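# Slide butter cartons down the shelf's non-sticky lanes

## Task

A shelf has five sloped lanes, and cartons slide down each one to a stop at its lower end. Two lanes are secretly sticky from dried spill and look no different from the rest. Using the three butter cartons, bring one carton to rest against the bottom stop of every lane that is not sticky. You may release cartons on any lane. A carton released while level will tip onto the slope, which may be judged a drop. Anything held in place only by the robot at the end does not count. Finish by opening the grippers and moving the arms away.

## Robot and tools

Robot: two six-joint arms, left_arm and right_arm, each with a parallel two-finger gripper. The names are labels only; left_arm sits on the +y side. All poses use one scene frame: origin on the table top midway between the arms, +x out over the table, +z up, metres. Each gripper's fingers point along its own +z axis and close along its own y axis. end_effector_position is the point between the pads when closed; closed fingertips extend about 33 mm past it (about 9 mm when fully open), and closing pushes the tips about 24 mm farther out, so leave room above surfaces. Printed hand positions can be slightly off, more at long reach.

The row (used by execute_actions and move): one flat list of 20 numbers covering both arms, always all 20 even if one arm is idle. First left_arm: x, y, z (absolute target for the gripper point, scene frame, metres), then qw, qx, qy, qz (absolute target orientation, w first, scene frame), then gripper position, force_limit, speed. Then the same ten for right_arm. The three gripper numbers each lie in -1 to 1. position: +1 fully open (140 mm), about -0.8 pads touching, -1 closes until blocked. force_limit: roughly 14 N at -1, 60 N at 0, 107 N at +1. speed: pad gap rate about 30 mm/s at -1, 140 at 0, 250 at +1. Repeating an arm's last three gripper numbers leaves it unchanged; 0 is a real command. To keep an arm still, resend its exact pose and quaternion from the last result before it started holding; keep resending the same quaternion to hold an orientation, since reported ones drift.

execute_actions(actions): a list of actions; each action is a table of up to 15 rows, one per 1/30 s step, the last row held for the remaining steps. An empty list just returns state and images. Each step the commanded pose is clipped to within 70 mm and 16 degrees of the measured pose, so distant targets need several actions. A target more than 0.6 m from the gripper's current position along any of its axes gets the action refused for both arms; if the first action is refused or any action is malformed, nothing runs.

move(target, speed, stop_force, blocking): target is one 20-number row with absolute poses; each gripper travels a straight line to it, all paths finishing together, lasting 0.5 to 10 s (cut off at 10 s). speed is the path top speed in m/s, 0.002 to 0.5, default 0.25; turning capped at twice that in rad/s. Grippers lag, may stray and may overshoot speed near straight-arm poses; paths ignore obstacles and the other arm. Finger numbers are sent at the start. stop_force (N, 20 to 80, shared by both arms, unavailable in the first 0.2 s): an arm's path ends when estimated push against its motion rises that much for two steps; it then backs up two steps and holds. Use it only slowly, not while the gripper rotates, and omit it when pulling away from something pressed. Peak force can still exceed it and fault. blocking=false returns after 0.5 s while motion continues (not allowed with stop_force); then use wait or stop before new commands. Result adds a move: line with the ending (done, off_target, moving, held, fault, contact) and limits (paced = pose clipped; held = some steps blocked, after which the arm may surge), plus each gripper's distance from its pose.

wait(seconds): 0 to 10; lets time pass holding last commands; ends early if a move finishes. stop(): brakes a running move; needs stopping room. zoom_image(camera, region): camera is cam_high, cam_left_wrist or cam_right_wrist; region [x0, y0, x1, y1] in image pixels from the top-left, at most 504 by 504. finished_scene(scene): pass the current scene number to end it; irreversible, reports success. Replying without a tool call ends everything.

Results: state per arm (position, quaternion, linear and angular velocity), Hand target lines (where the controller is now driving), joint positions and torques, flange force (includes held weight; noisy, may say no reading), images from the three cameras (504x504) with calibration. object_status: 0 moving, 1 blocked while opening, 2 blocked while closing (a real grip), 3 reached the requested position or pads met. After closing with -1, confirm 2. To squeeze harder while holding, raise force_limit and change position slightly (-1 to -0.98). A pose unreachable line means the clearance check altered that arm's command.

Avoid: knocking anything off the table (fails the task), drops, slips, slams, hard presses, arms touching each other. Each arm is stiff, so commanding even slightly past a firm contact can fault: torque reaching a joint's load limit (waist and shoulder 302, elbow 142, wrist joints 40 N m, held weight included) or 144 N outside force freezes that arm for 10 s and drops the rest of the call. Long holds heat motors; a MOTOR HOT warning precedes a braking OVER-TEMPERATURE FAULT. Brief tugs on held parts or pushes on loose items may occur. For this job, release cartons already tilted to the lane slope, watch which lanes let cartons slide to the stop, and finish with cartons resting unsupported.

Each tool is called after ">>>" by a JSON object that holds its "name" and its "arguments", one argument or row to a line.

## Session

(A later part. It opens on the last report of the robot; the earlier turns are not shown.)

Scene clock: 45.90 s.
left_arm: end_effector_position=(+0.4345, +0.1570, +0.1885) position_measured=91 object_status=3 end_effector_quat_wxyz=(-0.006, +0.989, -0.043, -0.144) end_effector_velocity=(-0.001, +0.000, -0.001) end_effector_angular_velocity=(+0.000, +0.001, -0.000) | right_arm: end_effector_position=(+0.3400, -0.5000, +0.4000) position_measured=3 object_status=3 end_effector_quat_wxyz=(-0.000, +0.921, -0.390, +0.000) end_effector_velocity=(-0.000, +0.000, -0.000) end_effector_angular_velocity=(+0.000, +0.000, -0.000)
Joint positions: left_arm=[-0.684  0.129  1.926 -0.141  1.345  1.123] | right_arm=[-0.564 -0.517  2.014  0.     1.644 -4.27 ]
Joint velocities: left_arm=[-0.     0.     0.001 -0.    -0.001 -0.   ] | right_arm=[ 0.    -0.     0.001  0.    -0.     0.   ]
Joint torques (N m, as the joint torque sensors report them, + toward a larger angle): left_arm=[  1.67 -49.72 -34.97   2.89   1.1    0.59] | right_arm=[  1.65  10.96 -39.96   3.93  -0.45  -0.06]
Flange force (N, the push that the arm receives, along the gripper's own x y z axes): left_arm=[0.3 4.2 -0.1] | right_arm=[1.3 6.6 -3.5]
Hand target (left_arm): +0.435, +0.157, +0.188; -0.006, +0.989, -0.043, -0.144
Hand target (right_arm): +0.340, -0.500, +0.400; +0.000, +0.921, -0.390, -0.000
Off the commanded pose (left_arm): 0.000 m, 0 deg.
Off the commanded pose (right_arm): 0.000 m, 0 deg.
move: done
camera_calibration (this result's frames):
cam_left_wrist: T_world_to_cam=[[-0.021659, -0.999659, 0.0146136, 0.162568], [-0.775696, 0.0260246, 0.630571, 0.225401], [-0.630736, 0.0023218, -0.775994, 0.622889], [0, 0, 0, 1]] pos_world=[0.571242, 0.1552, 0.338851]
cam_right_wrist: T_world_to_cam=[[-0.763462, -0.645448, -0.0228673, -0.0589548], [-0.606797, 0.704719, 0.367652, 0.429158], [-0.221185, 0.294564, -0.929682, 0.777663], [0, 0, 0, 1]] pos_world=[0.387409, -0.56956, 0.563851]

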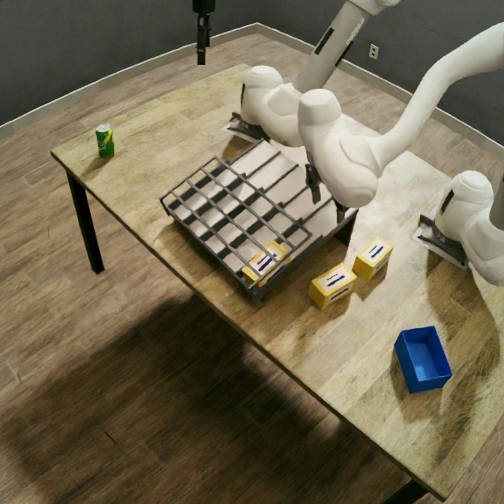

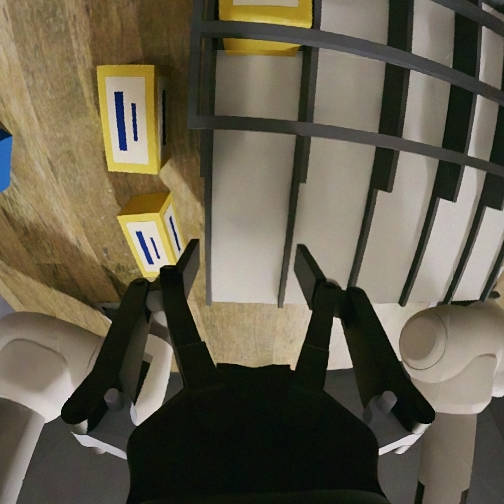

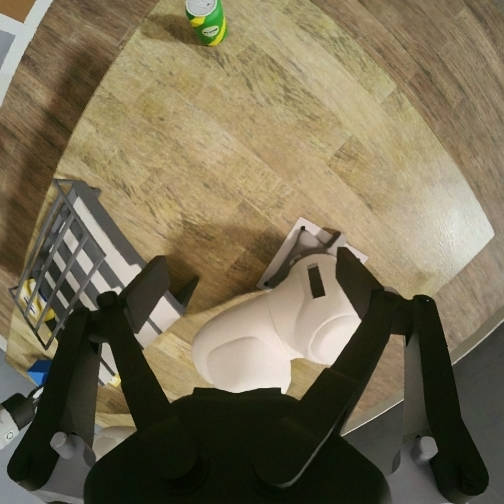

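Lane 1 is good. Next carton.

>>> {"name": "move", "arguments": {
  "target": [0.42,0.18,0.245,-0.0063,0.9885,-0.0431,-0.1444,0.25,-0.3,-0.3,0.34,-0.5,0.4,0,0.92,-0.39,0,1,0,0]
}}

>>> {"name": "move", "arguments": {
  "target": [0.36,0.308,0.21,0,1,0.02,0,0.25,-0.3,-0.3,0.34,-0.5,0.4,0,0.92,-0.39,0,1,0,0]
}}

>>> {"name": "move", "arguments": {
  "target": [0.36,0.308,0.1,0,1,0.02,0,0.25,-0.3,-0.3,0.34,-0.5,0.4,0,0.92,-0.39,0,1,0,0],
  "speed": 0.15
}}

Scene clock: 51.13 s.
left_arm: end_effector_position=(+0.4200, +0.1800, +0.2449) position_measured=98 object_status=3 end_effector_quat_wxyz=(-0.006, +0.989, -0.043, -0.144) end_effector_velocity=(+0.000, +0.000, +0.000) end_effector_angular_velocity=(-0.000, -0.001, +0.001) | right_arm: end_effector_position=(+0.3400, -0.5000, +0.4000) position_measured=3 object_status=3 end_effector_quat_wxyz=(+0.000, +0.921, -0.390, -0.000) end_effector_velocity=(-0.000, +0.000, -0.000) end_effector_angular_velocity=(+0.000, +0.000, +0.000)
Joint positions: left_arm=[-0.664  0.051  1.901 -0.133  1.45   1.127] | right_arm=[-0.564 -0.517  2.014 -0.     1.644 -4.27 ]
Joint velocities: left_arm=[ 0.    -0.    -0.    -0.     0.    -0.001] | right_arm=[-0.    -0.001  0.001  0.    -0.    -0.   ]
Joint torques (N m, as the joint torque sensors report them, + toward a larger angle): left_arm=[  0.69 -44.81 -36.07   3.07   0.68   0.76] | right_arm=[  1.94  11.02 -40.51   3.99  -0.29  -0.02]
Flange force (N, the push that the arm receives, along the gripper's own x y z axes): left_arm=[3.8 4.4 -2.1] | right_arm=[1.5 8.0 -2.3]
Hand target (left_arm): +0.420, +0.180, +0.245; -0.006, +0.989, -0.043, -0.144
Hand target (right_arm): +0.340, -0.500, +0.400; +0.000, +0.921, -0.390, -0.000
Off the commanded pose (left_arm): 0.000 m, 0 deg.
Off the commanded pose (right_arm): 0.000 m, 0 deg.
move: done
camera_calibration (this result's frames):
cam_left_wrist: T_world_to_cam=[[-0.0216239, -0.99966, 0.0145567, 0.184421], [-0.775651, 0.0259613, 0.630627, 0.177949], [-0.630791, 0.00234574, -0.775949, 0.657483], [0, 0, 0, 1]] pos_world=[0.556749, 0.178197, 0.39527]
cam_right_wrist: T_world_to_cam=[[-0.763462, -0.645448, -0.0228672, -0.0589549], [-0.606797, 0.704719, 0.367652, 0.429158], [-0.221185, 0.294564, -0.929682, 0.777663], [0, 0, 0, 1]] pos_world=[0.387409, -0.56956, 0.563851]

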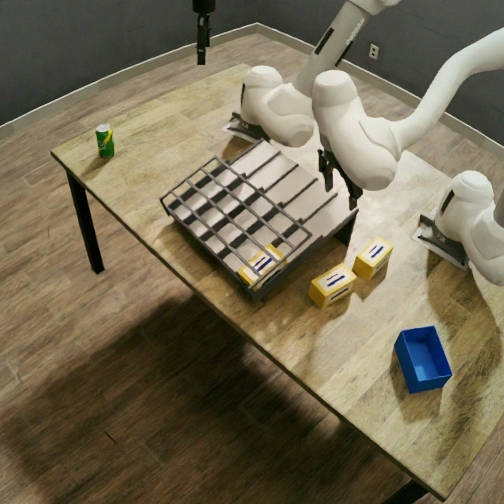

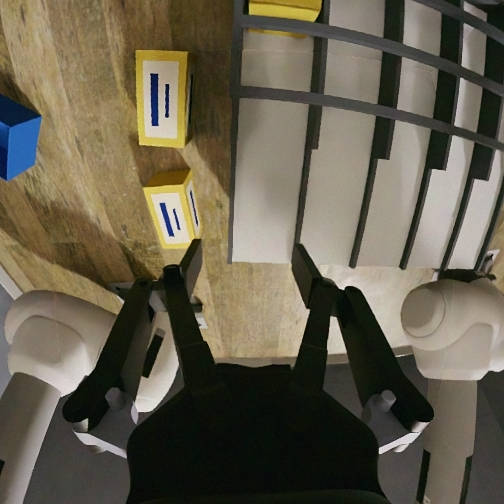

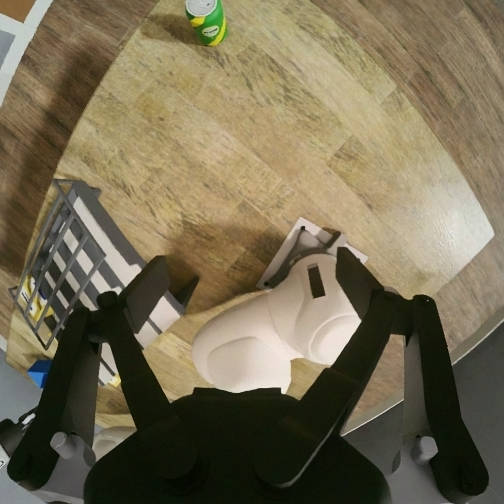

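Scene clock: 52.17 s.
left_arm: end_effector_position=(+0.3601, +0.3079, +0.2099) position_measured=98 object_status=3 end_effector_quat_wxyz=(+0.000, +1.000, +0.020, -0.000) end_effector_velocity=(-0.001, +0.000, -0.001) end_effector_angular_velocity=(+0.001, +0.001, -0.002) | right_arm: end_effector_position=(+0.3400, -0.5000, +0.4000) position_measured=3 object_status=3 end_effector_quat_wxyz=(-0.000, +0.921, -0.390, +0.000) end_effector_velocity=(+0.000, +0.000, +0.001) end_effector_angular_velocity=(+0.001, -0.001, +0.000)
Joint positions: left_arm=[-0.571 -0.274  2.224 -0.     1.191  1.059] | right_arm=[-0.564 -0.517  2.014  0.     1.644 -4.27 ]
Joint velocities: left_arm=[ 0.    -0.     0.002  0.    -0.     0.002] | right_arm=[-0.     0.    -0.001  0.001 -0.    -0.   ]
Joint torques (N m, as the joint torque sensors report them, + toward a larger angle): left_arm=[  1.49  -8.6  -38.28   3.37   0.25   0.25] | right_arm=[  2.09  11.14 -39.79   4.14  -0.39  -0.11]
Flange force (N, the push that the arm receives, along the gripper's own x y z axes): left_arm=[-5.3 3.2 -1.5] | right_arm=[1.7 8.2 -3.9]
Hand target (left_arm): +0.360, +0.308, +0.210; +0.000, +1.000, +0.020, -0.000
Hand target (right_arm): +0.340, -0.500, +0.400; +0.000, +0.921, -0.390, -0.000
Off the commanded pose (left_arm): 0.000 m, 0 deg.
Off the commanded pose (right_arm): 0.000 m, 0 deg.
move: done
camera_calibration (this result's frames):
cam_left_wrist: T_world_to_cam=[[0.098562, -0.994579, 0.0331427, 0.262793], [-0.920556, -0.0784754, 0.382646, 0.286636], [-0.377971, -0.0682241, -0.9233, 0.55383], [0, 0, 0, 1]] pos_world=[0.447295, 0.321647, 0.392961]
cam_right_wrist: T_world_to_cam=[[-0.763462, -0.645448, -0.0228675, -0.0589547], [-0.606797, 0.704719, 0.367652, 0.429158], [-0.221185, 0.294564, -0.929682, 0.777663], [0, 0, 0, 1]] pos_world=[0.387409, -0.56956, 0.563851]

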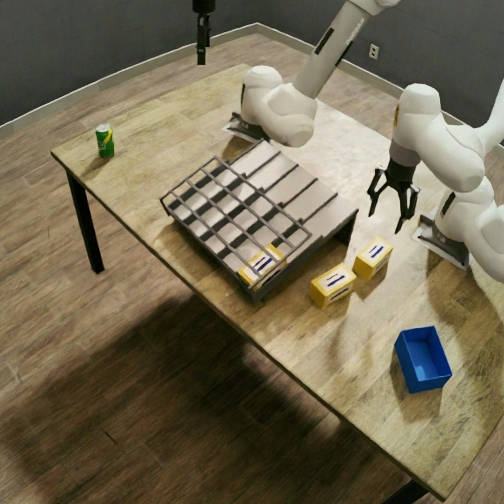

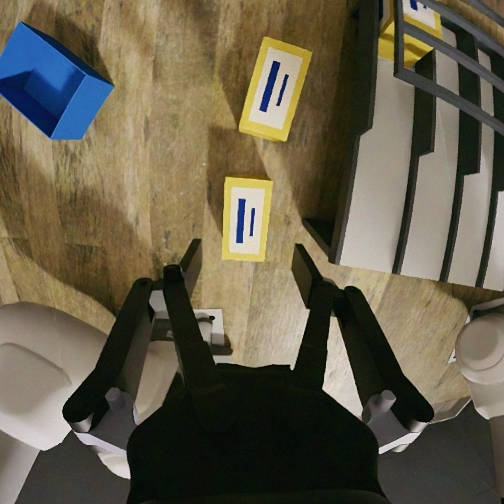

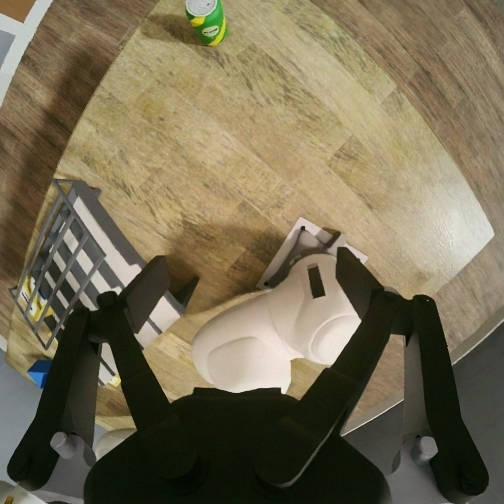

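Scene clock: 53.23 s.
left_arm: end_effector_position=(+0.3600, +0.3080, +0.1001) position_measured=98 object_status=3 end_effector_quat_wxyz=(+0.000, +1.000, +0.020, +0.000) end_effector_velocity=(+0.000, +0.000, -0.000) end_effector_angular_velocity=(-0.000, +0.000, -0.001) | right_arm: end_effector_position=(+0.3400, -0.5000, +0.4000) position_measured=3 object_status=3 end_effector_quat_wxyz=(-0.000, +0.921, -0.390, -0.000) end_effector_velocity=(-0.000, -0.000, +0.000) end_effector_angular_velocity=(-0.001, -0.000, +0.000)
Joint positions: left_arm=[-0.571 -0.159  2.366 -0.     0.935  1.059] | right_arm=[-0.564 -0.517  2.014  0.     1.644 -4.27 ]
Joint velocities: left_arm=[ 0.001  0.001  0.001 -0.    -0.001  0.001] | right_arm=[ 0.    -0.    -0.    -0.001 -0.    -0.   ]
Joint torques (N m, as the joint torque sensors report them, + toward a larger angle): left_arm=[  0.77 -19.61 -32.39   2.85   0.48   0.66] | right_arm=[  1.69  11.37 -40.48   4.07  -0.41  -0.21]
Flange force (N, the push that the arm receives, along the gripper's own x y z axes): left_arm=[3.7 5.9 3.1] | right_arm=[0.4 6.8 -2.4]
Hand target (left_arm): +0.360, +0.308, +0.100; +0.000, +1.000, +0.020, -0.000
Hand target (right_arm): +0.340, -0.500, +0.400; +0.000, +0.921, -0.390, -0.000
Off the commanded pose (left_arm): 0.000 m, 0 deg.
Off the commanded pose (right_arm): 0.000 m, 0 deg.
move: done
camera_calibration (this result's frames):
cam_left_wrist: T_world_to_cam=[[0.0982345, -0.994622, 0.0328078, 0.266621], [-0.920645, -0.0783124, 0.382465, 0.328588], [-0.377839, -0.0677756, -0.923387, 0.452241], [0, 0, 0, 1]] pos_world=[0.447196, 0.321571, 0.283173]
cam_right_wrist: T_world_to_cam=[[-0.763462, -0.645448, -0.0228673, -0.0589549], [-0.606797, 0.704719, 0.367652, 0.429158], [-0.221185, 0.294564, -0.929682, 0.777663], [0, 0, 0, 1]] pos_world=[0.387409, -0.56956, 0.563851]

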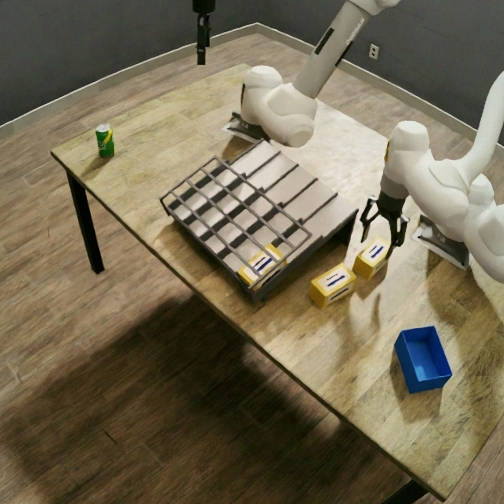

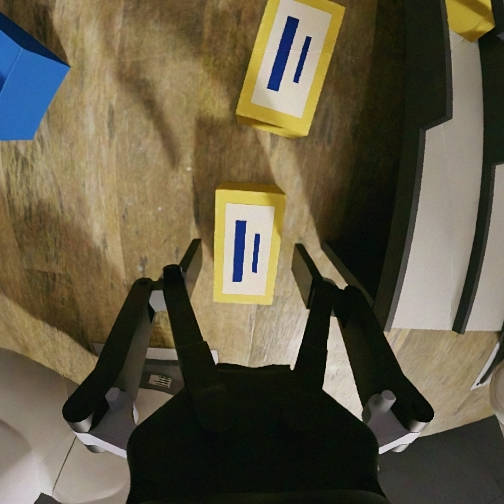

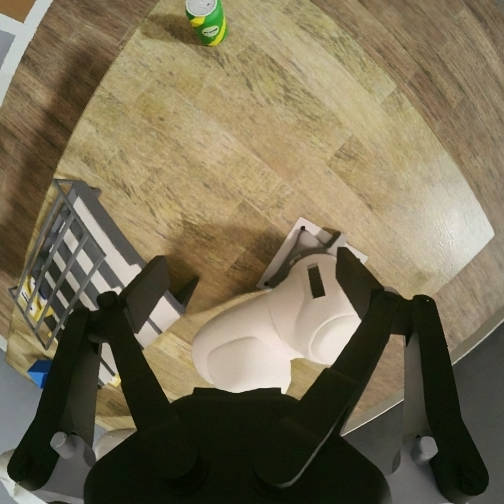

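>>> {"name": "move", "arguments": {
  "target": [0.36,0.31,0.062,0,1,0.01,0,0.25,-0.3,-0.3,0.34,-0.5,0.4,0,0.92,-0.39,0,1,0,0],
  "speed": 0.06
}}

>>> {"name": "move", "arguments": {
  "target": [0.36,0.31,0.0635,0,1,0.01,0,-1,-0.3,-0.3,0.34,-0.5,0.4,0,0.92,-0.39,0,1,0,0],
  "speed": 0.02
}}

>>> {"name": "move", "arguments": {
  "target": [0.37,0.31,0.265,-0.0063,0.9885,-0.0431,-0.1444,-1,-0.3,-0.3,0.34,-0.5,0.4,0,0.92,-0.39,0,1,0,0]
}}

>>> {"name": "move", "arguments": {
  "target": [0.42,0.0735,0.24,-0.0063,0.9885,-0.0431,-0.1444,-1,-0.3,-0.3,0.34,-0.5,0.4,0,0.92,-0.39,0,1,0,0]
}}

>>> {"name": "move", "arguments": {
  "target": [0.426,0.073,0.214,-0.0063,0.9885,-0.0431,-0.1444,-1,-0.3,-0.3,0.34,-0.5,0.4,0,0.92,-0.39,0,1,0,0],
  "speed": 0.06
}}

>>> {"name": "move", "arguments": {
  "target": [0.428,0.073,0.17,-0.0063,0.9885,-0.0431,-0.1444,-1,-0.3,-0.3,0.34,-0.5,0.4,0,0.92,-0.39,0,1,0,0],
  "speed": 0.01,
  "stop_force": 20
}}

Scene clock: 60.53 s.
left_arm: end_effector_position=(+0.3600, +0.3100, +0.0620) position_measured=98 object_status=3 end_effector_quat_wxyz=(+0.000, +1.000, +0.010, +0.000) end_effector_velocity=(+0.000, +0.000, -0.000) end_effector_angular_velocity=(+0.000, -0.001, +0.000) | right_arm: end_effector_position=(+0.3400, -0.5000, +0.4000) position_measured=3 object_status=3 end_effector_quat_wxyz=(+0.000, +0.921, -0.390, +0.000) end_effector_velocity=(+0.000, -0.000, +0.000) end_effector_angular_velocity=(-0.000, +0.000, -0.000)
Joint positions: left_arm=[-0.566 -0.103  2.409 -0.     0.836  1.084] | right_arm=[-0.564 -0.517  2.014 -0.     1.644 -4.27 ]
Joint velocities: left_arm=[-0.     0.     0.     0.    -0.001 -0.001] | right_arm=[ 0.  0. -0. -0. -0.  0.]
Joint torques (N m, as the joint torque sensors report them, + toward a larger angle): left_arm=[  0.91 -19.89 -30.88   2.64   0.31   0.69] | right_arm=[  2.09  11.35 -40.22   4.05  -0.55   0.03]
Flange force (N, the push that the arm receives, along the gripper's own x y z axes): left_arm=[-2.5 4.0 0.1] | right_arm=[1.5 9.0 -3.1]
Hand target (left_arm): +0.360, +0.310, +0.062; +0.000, +1.000, +0.010, -0.000
Hand target (right_arm): +0.340, -0.500, +0.400; +0.000, +0.921, -0.390, -0.000
Off the commanded pose (left_arm): 0.000 m, 0 deg.
Off the commanded pose (right_arm): 0.000 m, 0 deg.
move: done
camera_calibration (this result's frames):
cam_left_wrist: T_world_to_cam=[[0.0784324, -0.99638, 0.0327775, 0.277556], [-0.922005, -0.0599947, 0.382503, 0.338105], [-0.379152, -0.0602216, -0.923373, 0.415383], [0, 0, 0, 1]] pos_world=[0.447458, 0.321851, 0.24513]
cam_right_wrist: T_world_to_cam=[[-0.763462, -0.645448, -0.0228672, -0.058955], [-0.606797, 0.704719, 0.367652, 0.429158], [-0.221185, 0.294564, -0.929682, 0.777663], [0, 0, 0, 1]] pos_world=[0.387409, -0.56956, 0.563851]

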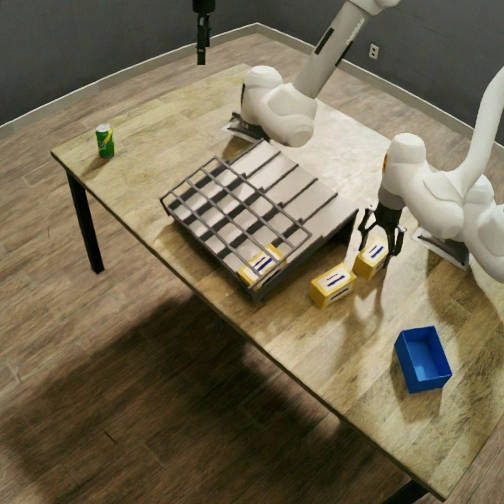

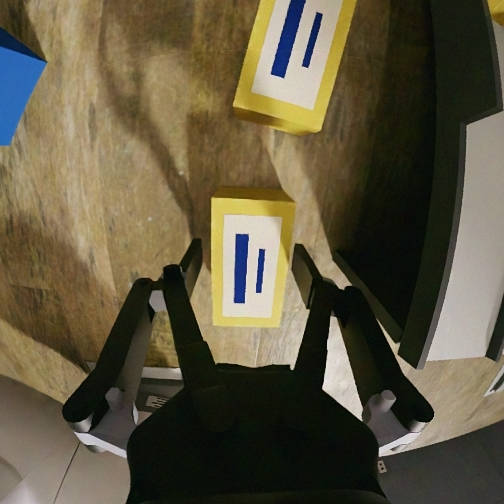

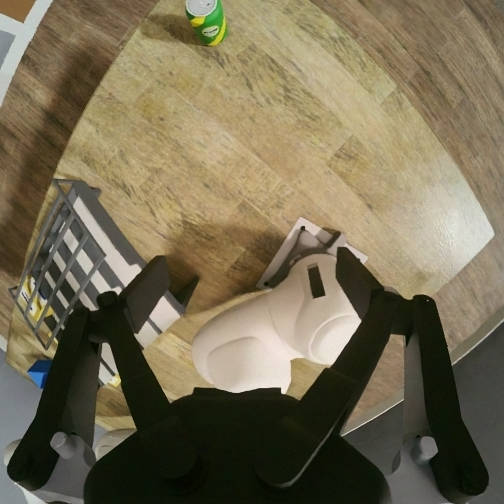

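Scene clock: 61.23 s.
left_arm: end_effector_position=(+0.3600, +0.3100, +0.0635) position_measured=137 object_status=2 end_effector_quat_wxyz=(+0.000, +1.000, +0.010, -0.000) end_effector_velocity=(-0.000, +0.000, -0.000) end_effector_angular_velocity=(+0.000, +0.001, -0.000) | right_arm: end_effector_position=(+0.3400, -0.5000, +0.4000) position_measured=3 object_status=3 end_effector_quat_wxyz=(+0.000, +0.921, -0.390, +0.000) end_effector_velocity=(+0.000, -0.000, +0.000) end_effector_angular_velocity=(-0.001, -0.000, -0.000)
Joint positions: left_arm=[-0.566 -0.106  2.407 -0.     0.84   1.084] | right_arm=[-0.564 -0.517  2.014 -0.     1.644 -4.27 ]
Joint velocities: left_arm=[ 0.     0.     0.    -0.     0.     0.001] | right_arm=[-0. -0. -0. -0. -0.  0.]
Joint torques (N m, as the joint torque sensors report them, + toward a larger angle): left_arm=[  0.71 -22.72 -32.23   2.69   0.24   0.71] | right_arm=[  1.41  11.68 -39.99   3.82  -0.29  -0.12]
Flange force (N, the push that the arm receives, along the gripper's own x y z axes): left_arm=[0.9 4.6 6.3] | right_arm=[-0.2 6.2 -3.3]
Hand target (left_arm): +0.360, +0.310, +0.063; -0.000, +1.000, +0.010, +0.000
Hand target (right_arm): +0.340, -0.500, +0.400; +0.000, +0.921, -0.390, -0.000
Off the commanded pose (left_arm): 0.000 m, 0 deg.
Off the commanded pose (right_arm): 0.000 m, 0 deg.
move: done
camera_calibration (this result's frames):
cam_left_wrist: T_world_to_cam=[[0.0784474, -0.99638, 0.0327464, 0.277523], [-0.921983, -0.0600173, 0.382551, 0.337531], [-0.379201, -0.0602017, -0.923354, 0.416722], [0, 0, 0, 1]] pos_world=[0.447448, 0.321863, 0.246571]
cam_right_wrist: T_world_to_cam=[[-0.763462, -0.645448, -0.0228673, -0.0589548], [-0.606797, 0.704719, 0.367652, 0.429158], [-0.221185, 0.294564, -0.929682, 0.777663], [0, 0, 0, 1]] pos_world=[0.387409, -0.56956, 0.563851]

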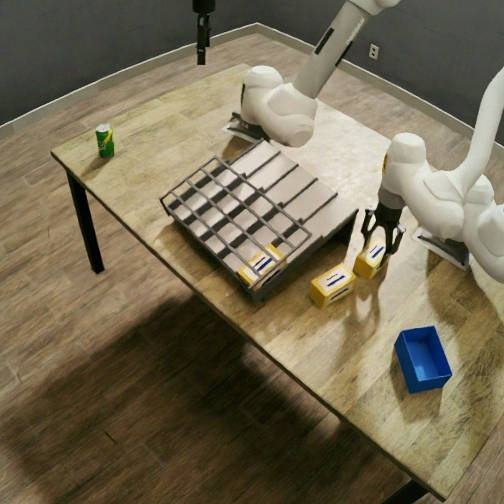

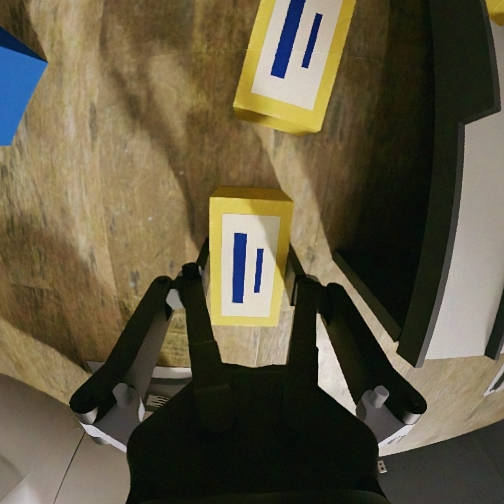

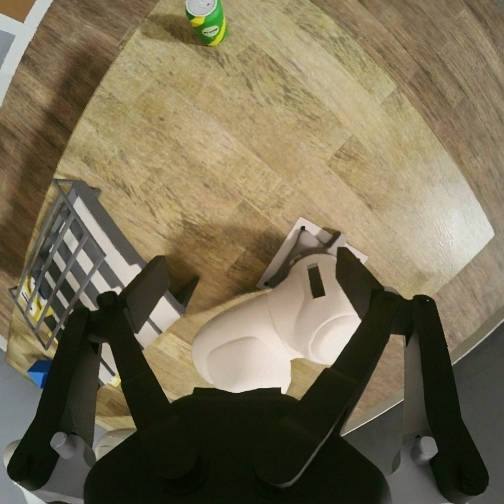

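Scene clock: 62.43 s.
left_arm: end_effector_position=(+0.3699, +0.3100, +0.2650) position_measured=137 object_status=2 end_effector_quat_wxyz=(-0.007, +0.989, -0.043, -0.144) end_effector_velocity=(+0.000, -0.000, +0.001) end_effector_angular_velocity=(-0.000, +0.000, +0.000) | right_arm: end_effector_position=(+0.3400, -0.5000, +0.4000) position_measured=3 object_status=3 end_effector_quat_wxyz=(-0.000, +0.921, -0.390, +0.000) end_effector_velocity=(+0.000, +0.000, +0.000) end_effector_angular_velocity=(+0.000, -0.001, -0.000)
Joint positions: left_arm=[-0.478 -0.121  2.028 -0.082  1.514  1.295] | right_arm=[-0.564 -0.517  2.014  0.     1.644 -4.27 ]
Joint velocities: left_arm=[-0.    -0.    -0.002 -0.001  0.002 -0.   ] | right_arm=[-0. -0. -0.  0.  0.  0.]
Joint torques (N m, as the joint torque sensors report them, + toward a larger angle): left_arm=[ -0.19 -30.82 -39.46   3.09   1.08   0.79] | right_arm=[  2.36  11.39 -40.29   3.86  -0.3   -0.04]
Flange force (N, the push that the arm receives, along the gripper's own x y z axes): left_arm=[7.7 2.3 2.7] | right_arm=[1.7 9.7 -2.7]
Hand target (left_arm): +0.370, +0.310, +0.265; -0.007, +0.989, -0.043, -0.144
Hand target (right_arm): +0.340, -0.500, +0.400; +0.000, +0.921, -0.390, -0.000
Off the commanded pose (left_arm): 0.000 m, 0 deg.
Off the commanded pose (right_arm): 0.000 m, 0 deg.
move: done
camera_calibration (this result's frames):
cam_left_wrist: T_world_to_cam=[[-0.0215971, -0.999667, 0.01412, 0.313117], [-0.775652, 0.025665, 0.630639, 0.123203], [-0.630791, 0.00266781, -0.775948, 0.641052], [0, 0, 0, 1]] pos_world=[0.506695, 0.308141, 0.415305]
cam_right_wrist: T_world_to_cam=[[-0.763462, -0.645448, -0.0228673, -0.0589549], [-0.606797, 0.704719, 0.367652, 0.429158], [-0.221185, 0.294564, -0.929682, 0.777663], [0, 0, 0, 1]] pos_world=[0.387409, -0.56956, 0.563851]

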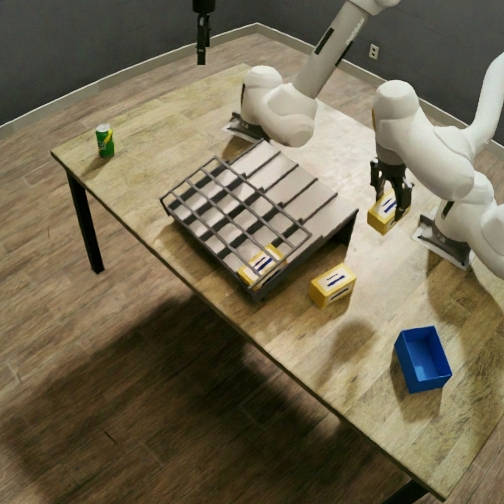

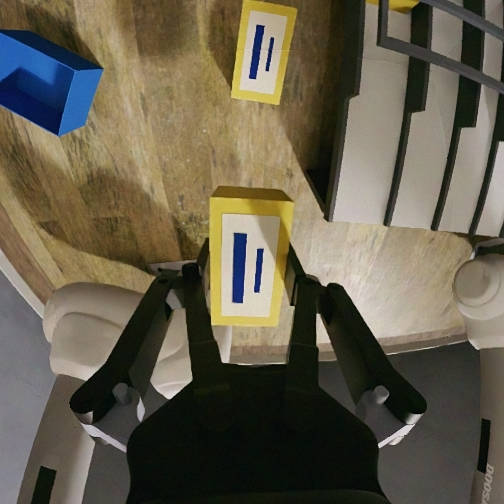

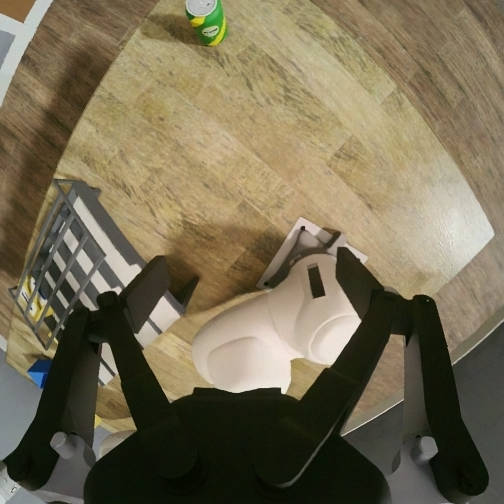

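Scene clock: 63.80 s.
left_arm: end_effector_position=(+0.4200, +0.0736, +0.2401) position_measured=137 object_status=2 end_effector_quat_wxyz=(-0.006, +0.989, -0.043, -0.144) end_effector_velocity=(-0.000, -0.000, +0.000) end_effector_angular_velocity=(-0.001, +0.000, +0.000) | right_arm: end_effector_position=(+0.3400, -0.5000, +0.4000) position_measured=3 object_status=3 end_effector_quat_wxyz=(-0.000, +0.921, -0.390, -0.000) end_effector_velocity=(-0.000, -0.000, +0.000) end_effector_angular_velocity=(-0.002, -0.000, -0.000)
Joint positions: left_arm=[-0.812  0.145  1.805 -0.17   1.43   0.99 ] | right_arm=[-0.564 -0.517  2.014  0.     1.644 -4.27 ]
Joint velocities: left_arm=[-0.     0.    -0.    -0.001 -0.    -0.   ] | right_arm=[ 0.    -0.    -0.001 -0.001 -0.     0.   ]
Joint torques (N m, as the joint torque sensors report them, + toward a larger angle): left_arm=[  0.8  -56.53 -38.4    2.69   1.12   0.43] | right_arm=[  2.11  10.92 -40.05   4.1   -0.31  -0.15]
Flange force (N, the push that the arm receives, along the gripper's own x y z axes): left_arm=[3.5 3.5 2.6] | right_arm=[2.1 7.8 -3.1]
Hand target (left_arm): +0.420, +0.074, +0.240; -0.006, +0.989, -0.043, -0.144
Hand target (right_arm): +0.340, -0.500, +0.400; +0.000, +0.921, -0.390, -0.000
Off the commanded pose (left_arm): 0.000 m, 0 deg.
Off the commanded pose (right_arm): 0.000 m, 0 deg.
move: done
camera_calibration (this result's frames):
cam_left_wrist: T_world_to_cam=[[-0.0216769, -0.999659, 0.0145843, 0.0781711], [-0.775853, 0.0260206, 0.630376, 0.183921], [-0.630541, 0.00234929, -0.776153, 0.653912], [0, 0, 0, 1]] pos_world=[0.556708, 0.0718224, 0.390456]
cam_right_wrist: T_world_to_cam=[[-0.763462, -0.645448, -0.0228673, -0.0589548], [-0.606797, 0.704719, 0.367652, 0.429158], [-0.221185, 0.294564, -0.929682, 0.777663], [0, 0, 0, 1]] pos_world=[0.387409, -0.56956, 0.563851]

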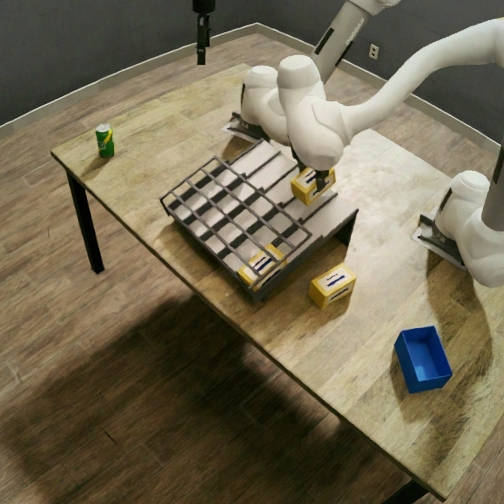

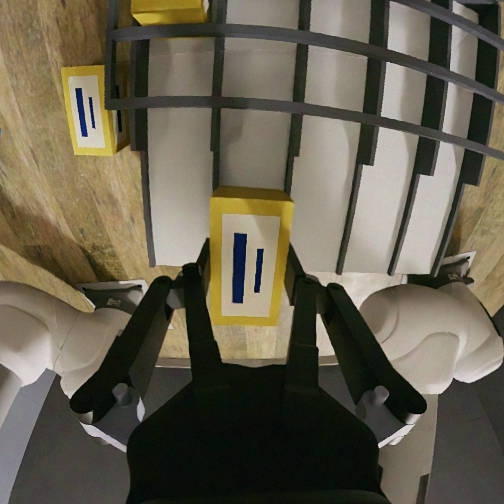

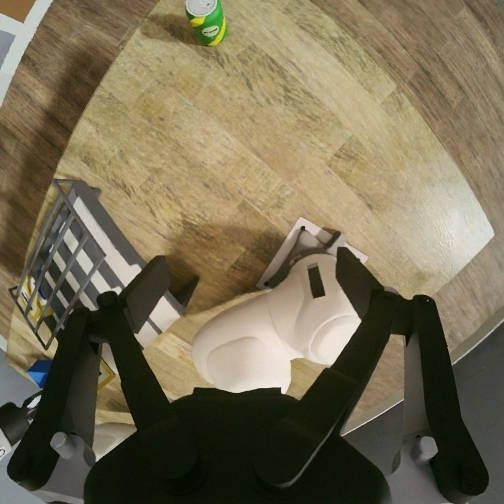

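Scene clock: 64.53 s.
left_arm: end_effector_position=(+0.4260, +0.0730, +0.2140) position_measured=137 object_status=2 end_effector_quat_wxyz=(-0.006, +0.989, -0.043, -0.144) end_effector_velocity=(+0.000, +0.000, -0.000) end_effector_angular_velocity=(-0.001, -0.000, -0.001) | right_arm: end_effector_position=(+0.3400, -0.5000, +0.4000) position_measured=3 object_status=3 end_effector_quat_wxyz=(-0.000, +0.921, -0.390, +0.000) end_effector_velocity=(-0.000, -0.000, -0.000) end_effector_angular_velocity=(-0.000, +0.001, +0.000)
Joint positions: left_arm=[-0.806  0.17   1.826 -0.17   1.386  1.003] | right_arm=[-0.564 -0.517  2.014  0.     1.644 -4.27 ]
Joint velocities: left_arm=[ 0.    -0.     0.001  0.    -0.001  0.002] | right_arm=[-0.     0.     0.001 -0.001  0.    -0.   ]
Joint torques (N m, as the joint torque sensors report them, + toward a larger angle): left_arm=[  2.11 -57.98 -38.24   2.7    1.     0.7 ] | right_arm=[  3.55  12.52 -40.23   3.89  -0.4   -0.07]
Flange force (N, the push that the arm receives, along the gripper's own x y z axes): left_arm=[1.1 4.9 3.8] | right_arm=[2.4 14.9 -2.8]
Hand target (left_arm): +0.426, +0.073, +0.214; -0.006, +0.989, -0.043, -0.144
Hand target (right_arm): +0.340, -0.500, +0.400; +0.000, +0.921, -0.390, -0.000
Off the commanded pose (left_arm): 0.000 m, 0 deg.
Off the commanded pose (right_arm): 0.000 m, 0 deg.
move: done
camera_calibration (this result's frames):
cam_left_wrist: T_world_to_cam=[[-0.0216772, -0.999658, 0.0146472, 0.0780278], [-0.775713, 0.0260599, 0.630548, 0.204904], [-0.630714, 0.00230649, -0.776012, 0.637541], [0, 0, 0, 1]] pos_world=[0.562744, 0.0711908, 0.364395]
cam_right_wrist: T_world_to_cam=[[-0.763462, -0.645448, -0.0228673, -0.0589549], [-0.606797, 0.704719, 0.367652, 0.429158], [-0.221185, 0.294564, -0.929682, 0.777663], [0, 0, 0, 1]] pos_world=[0.387409, -0.56956, 0.563851]

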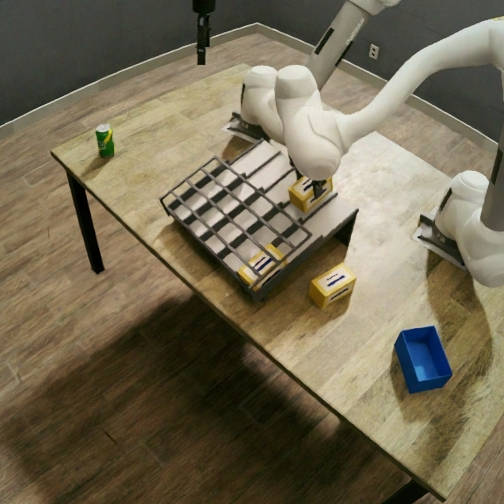

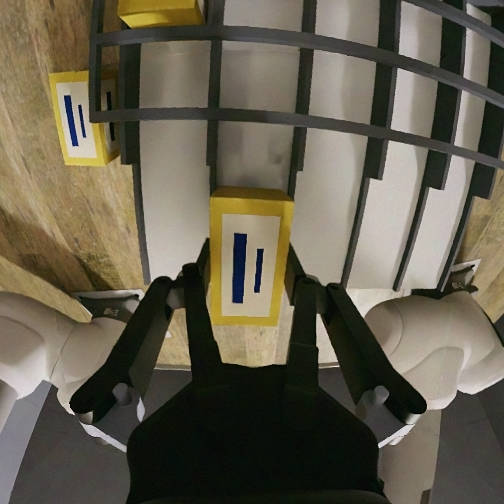

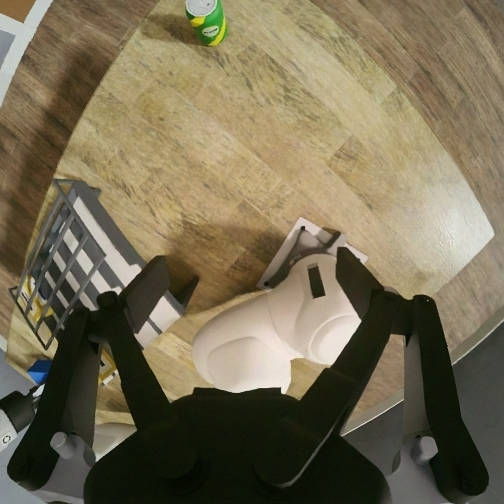

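Scene clock: 67.43 s.
left_arm: end_effector_position=(+0.4272, +0.0730, +0.1883) position_measured=137 object_status=2 end_effector_quat_wxyz=(-0.006, +0.989, -0.043, -0.145) end_effector_velocity=(-0.001, +0.001, +0.001) end_effector_angular_velocity=(+0.001, +0.001, +0.001) | right_arm: end_effector_position=(+0.3400, -0.5000, +0.4000) position_measured=3 object_status=3 end_effector_quat_wxyz=(-0.000, +0.921, -0.390, -0.000) end_effector_velocity=(+0.000, +0.000, +0.000) end_effector_angular_velocity=(+0.000, -0.002, +0.000)
Joint positions: left_arm=[-0.805  0.19   1.853 -0.171  1.341  1.013] | right_arm=[-0.564 -0.517  2.014  0.     1.644 -4.27 ]
Joint velocities: left_arm=[ 0.    -0.002  0.001  0.     0.002 -0.001] | right_arm=[ 0.    -0.001 -0.     0.001 -0.    -0.   ]
Joint torques (N m, as the joint torque sensors report them, + toward a larger angle): left_arm=[ -2.72 -43.66 -19.17   3.07   1.9    0.85] | right_arm=[  2.2   11.07 -40.59   3.89  -0.45  -0.01]
Flange force (N, the push that the arm receives, along the gripper's own x y z axes): left_arm=[5.0 4.6 -27.8] | right_arm=[1.5 9.2 -2.5]
Hand target (left_arm): +0.427, +0.073, +0.189; -0.006, +0.989, -0.043, -0.144
Hand target (right_arm): +0.340, -0.500, +0.400; +0.000, +0.921, -0.390, -0.000
Off the commanded pose (left_arm): 0.018 m, 0 deg.
Off the commanded pose (right_arm): 0.000 m, 0 deg.
move: contact (left_arm)
camera_calibration (this result's frames):
cam_left_wrist: T_world_to_cam=[[-0.0217237, -0.999658, 0.0145809, 0.0784917], [-0.775547, 0.0260536, 0.630752, 0.221925], [-0.630916, 0.0023941, -0.775847, 0.618347], [0, 0, 0, 1]] pos_world=[0.563943, 0.0712025, 0.338619]
cam_right_wrist: T_world_to_cam=[[-0.763462, -0.645448, -0.0228673, -0.0589548], [-0.606797, 0.704719, 0.367652, 0.429158], [-0.221185, 0.294564, -0.929682, 0.777663], [0, 0, 0, 1]] pos_world=[0.387409, -0.56956, 0.563851]

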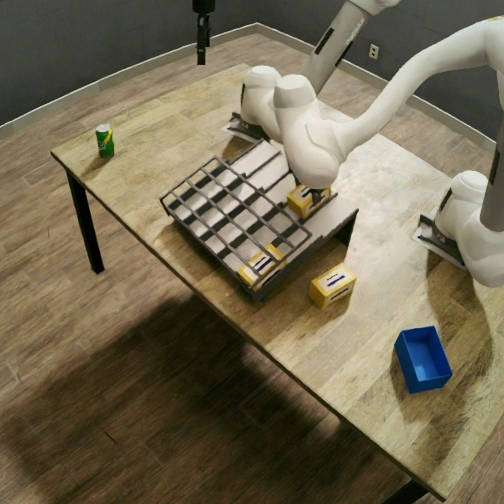

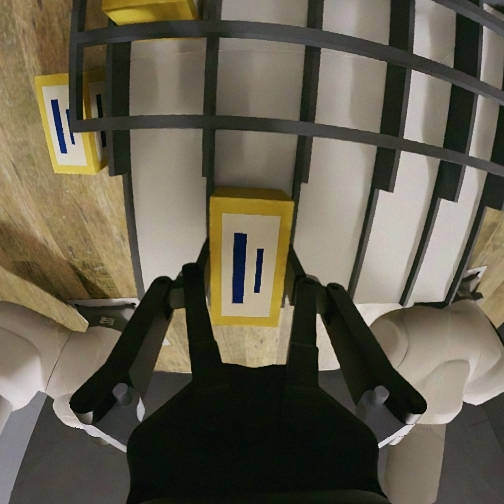

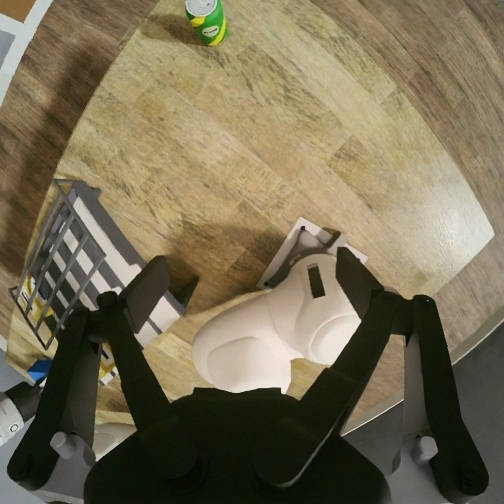

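>>> {"name": "move", "arguments": {
  "target": [0.4275,0.0725,0.1895,-0.0063,0.9885,-0.0431,-0.1444,0.3,-0.3,-0.3,0.34,-0.5,0.4,0,0.92,-0.39,0,1,0,0],
  "speed": 0.02
}}

Scene clock: 69.30 s.
left_arm: end_effector_position=(+0.4275, +0.0725, +0.1895) position_measured=91 object_status=3 end_effector_quat_wxyz=(-0.006, +0.989, -0.043, -0.144) end_effector_velocity=(-0.000, +0.000, -0.000) end_effector_angular_velocity=(+0.001, +0.001, -0.001) | right_arm: end_effector_position=(+0.3400, -0.5000, +0.4000) position_measured=3 object_status=3 end_effector_quat_wxyz=(+0.000, +0.921, -0.390, -0.000) end_effector_velocity=(+0.000, +0.000, +0.001) end_effector_angular_velocity=(+0.001, -0.002, +0.000)
Joint positions: left_arm=[-0.805  0.19   1.851 -0.171  1.343  1.012] | right_arm=[-0.564 -0.517  2.014 -0.     1.644 -4.27 ]
Joint velocities: left_arm=[ 0.     0.     0.001 -0.     0.001  0.001] | right_arm=[-0.    -0.    -0.001  0.001 -0.     0.   ]
Joint torques (N m, as the joint torque sensors report them, + toward a larger angle): left_arm=[  0.94 -56.98 -34.91   2.78   0.78   0.69] | right_arm=[  1.87  11.47 -40.02   4.04  -0.24  -0.22]
Flange force (N, the push that the arm receives, along the gripper's own x y z axes): left_arm=[2.1 4.2 -1.0] | right_arm=[0.8 7.2 -3.1]
Hand target (left_arm): +0.428, +0.072, +0.189; -0.006, +0.989, -0.043, -0.144
Hand target (right_arm): +0.340, -0.500, +0.400; +0.000, +0.921, -0.390, -0.000
Off the commanded pose (left_arm): 0.000 m, 0 deg.
Off the commanded pose (right_arm): 0.000 m, 0 deg.
move: done
camera_calibration (this result's frames):
cam_left_wrist: T_world_to_cam=[[-0.0216583, -0.999658, 0.0146706, 0.0779218], [-0.77574, 0.0260602, 0.630514, 0.221535], [-0.630681, 0.00227529, -0.776039, 0.619472], [0, 0, 0, 1]] pos_world=[0.56423, 0.0707125, 0.33991]
cam_right_wrist: T_world_to_cam=[[-0.763462, -0.645448, -0.0228672, -0.0589549], [-0.606797, 0.704719, 0.367652, 0.429158], [-0.221185, 0.294564, -0.929682, 0.777663], [0, 0, 0, 1]] pos_world=[0.387409, -0.56956, 0.563851]

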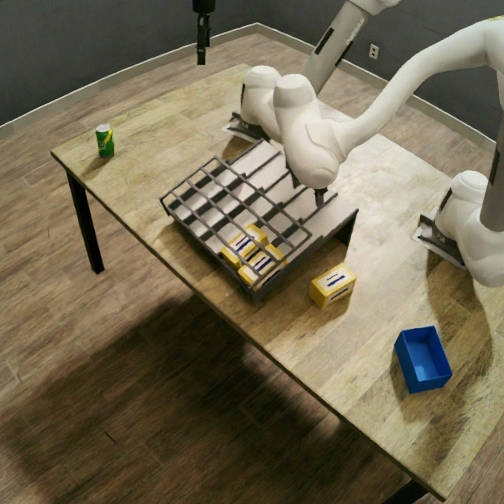

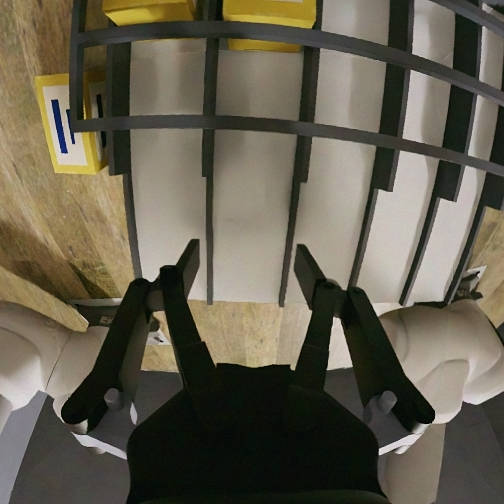

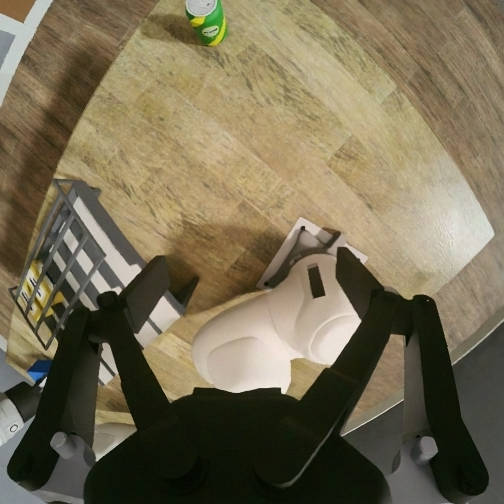

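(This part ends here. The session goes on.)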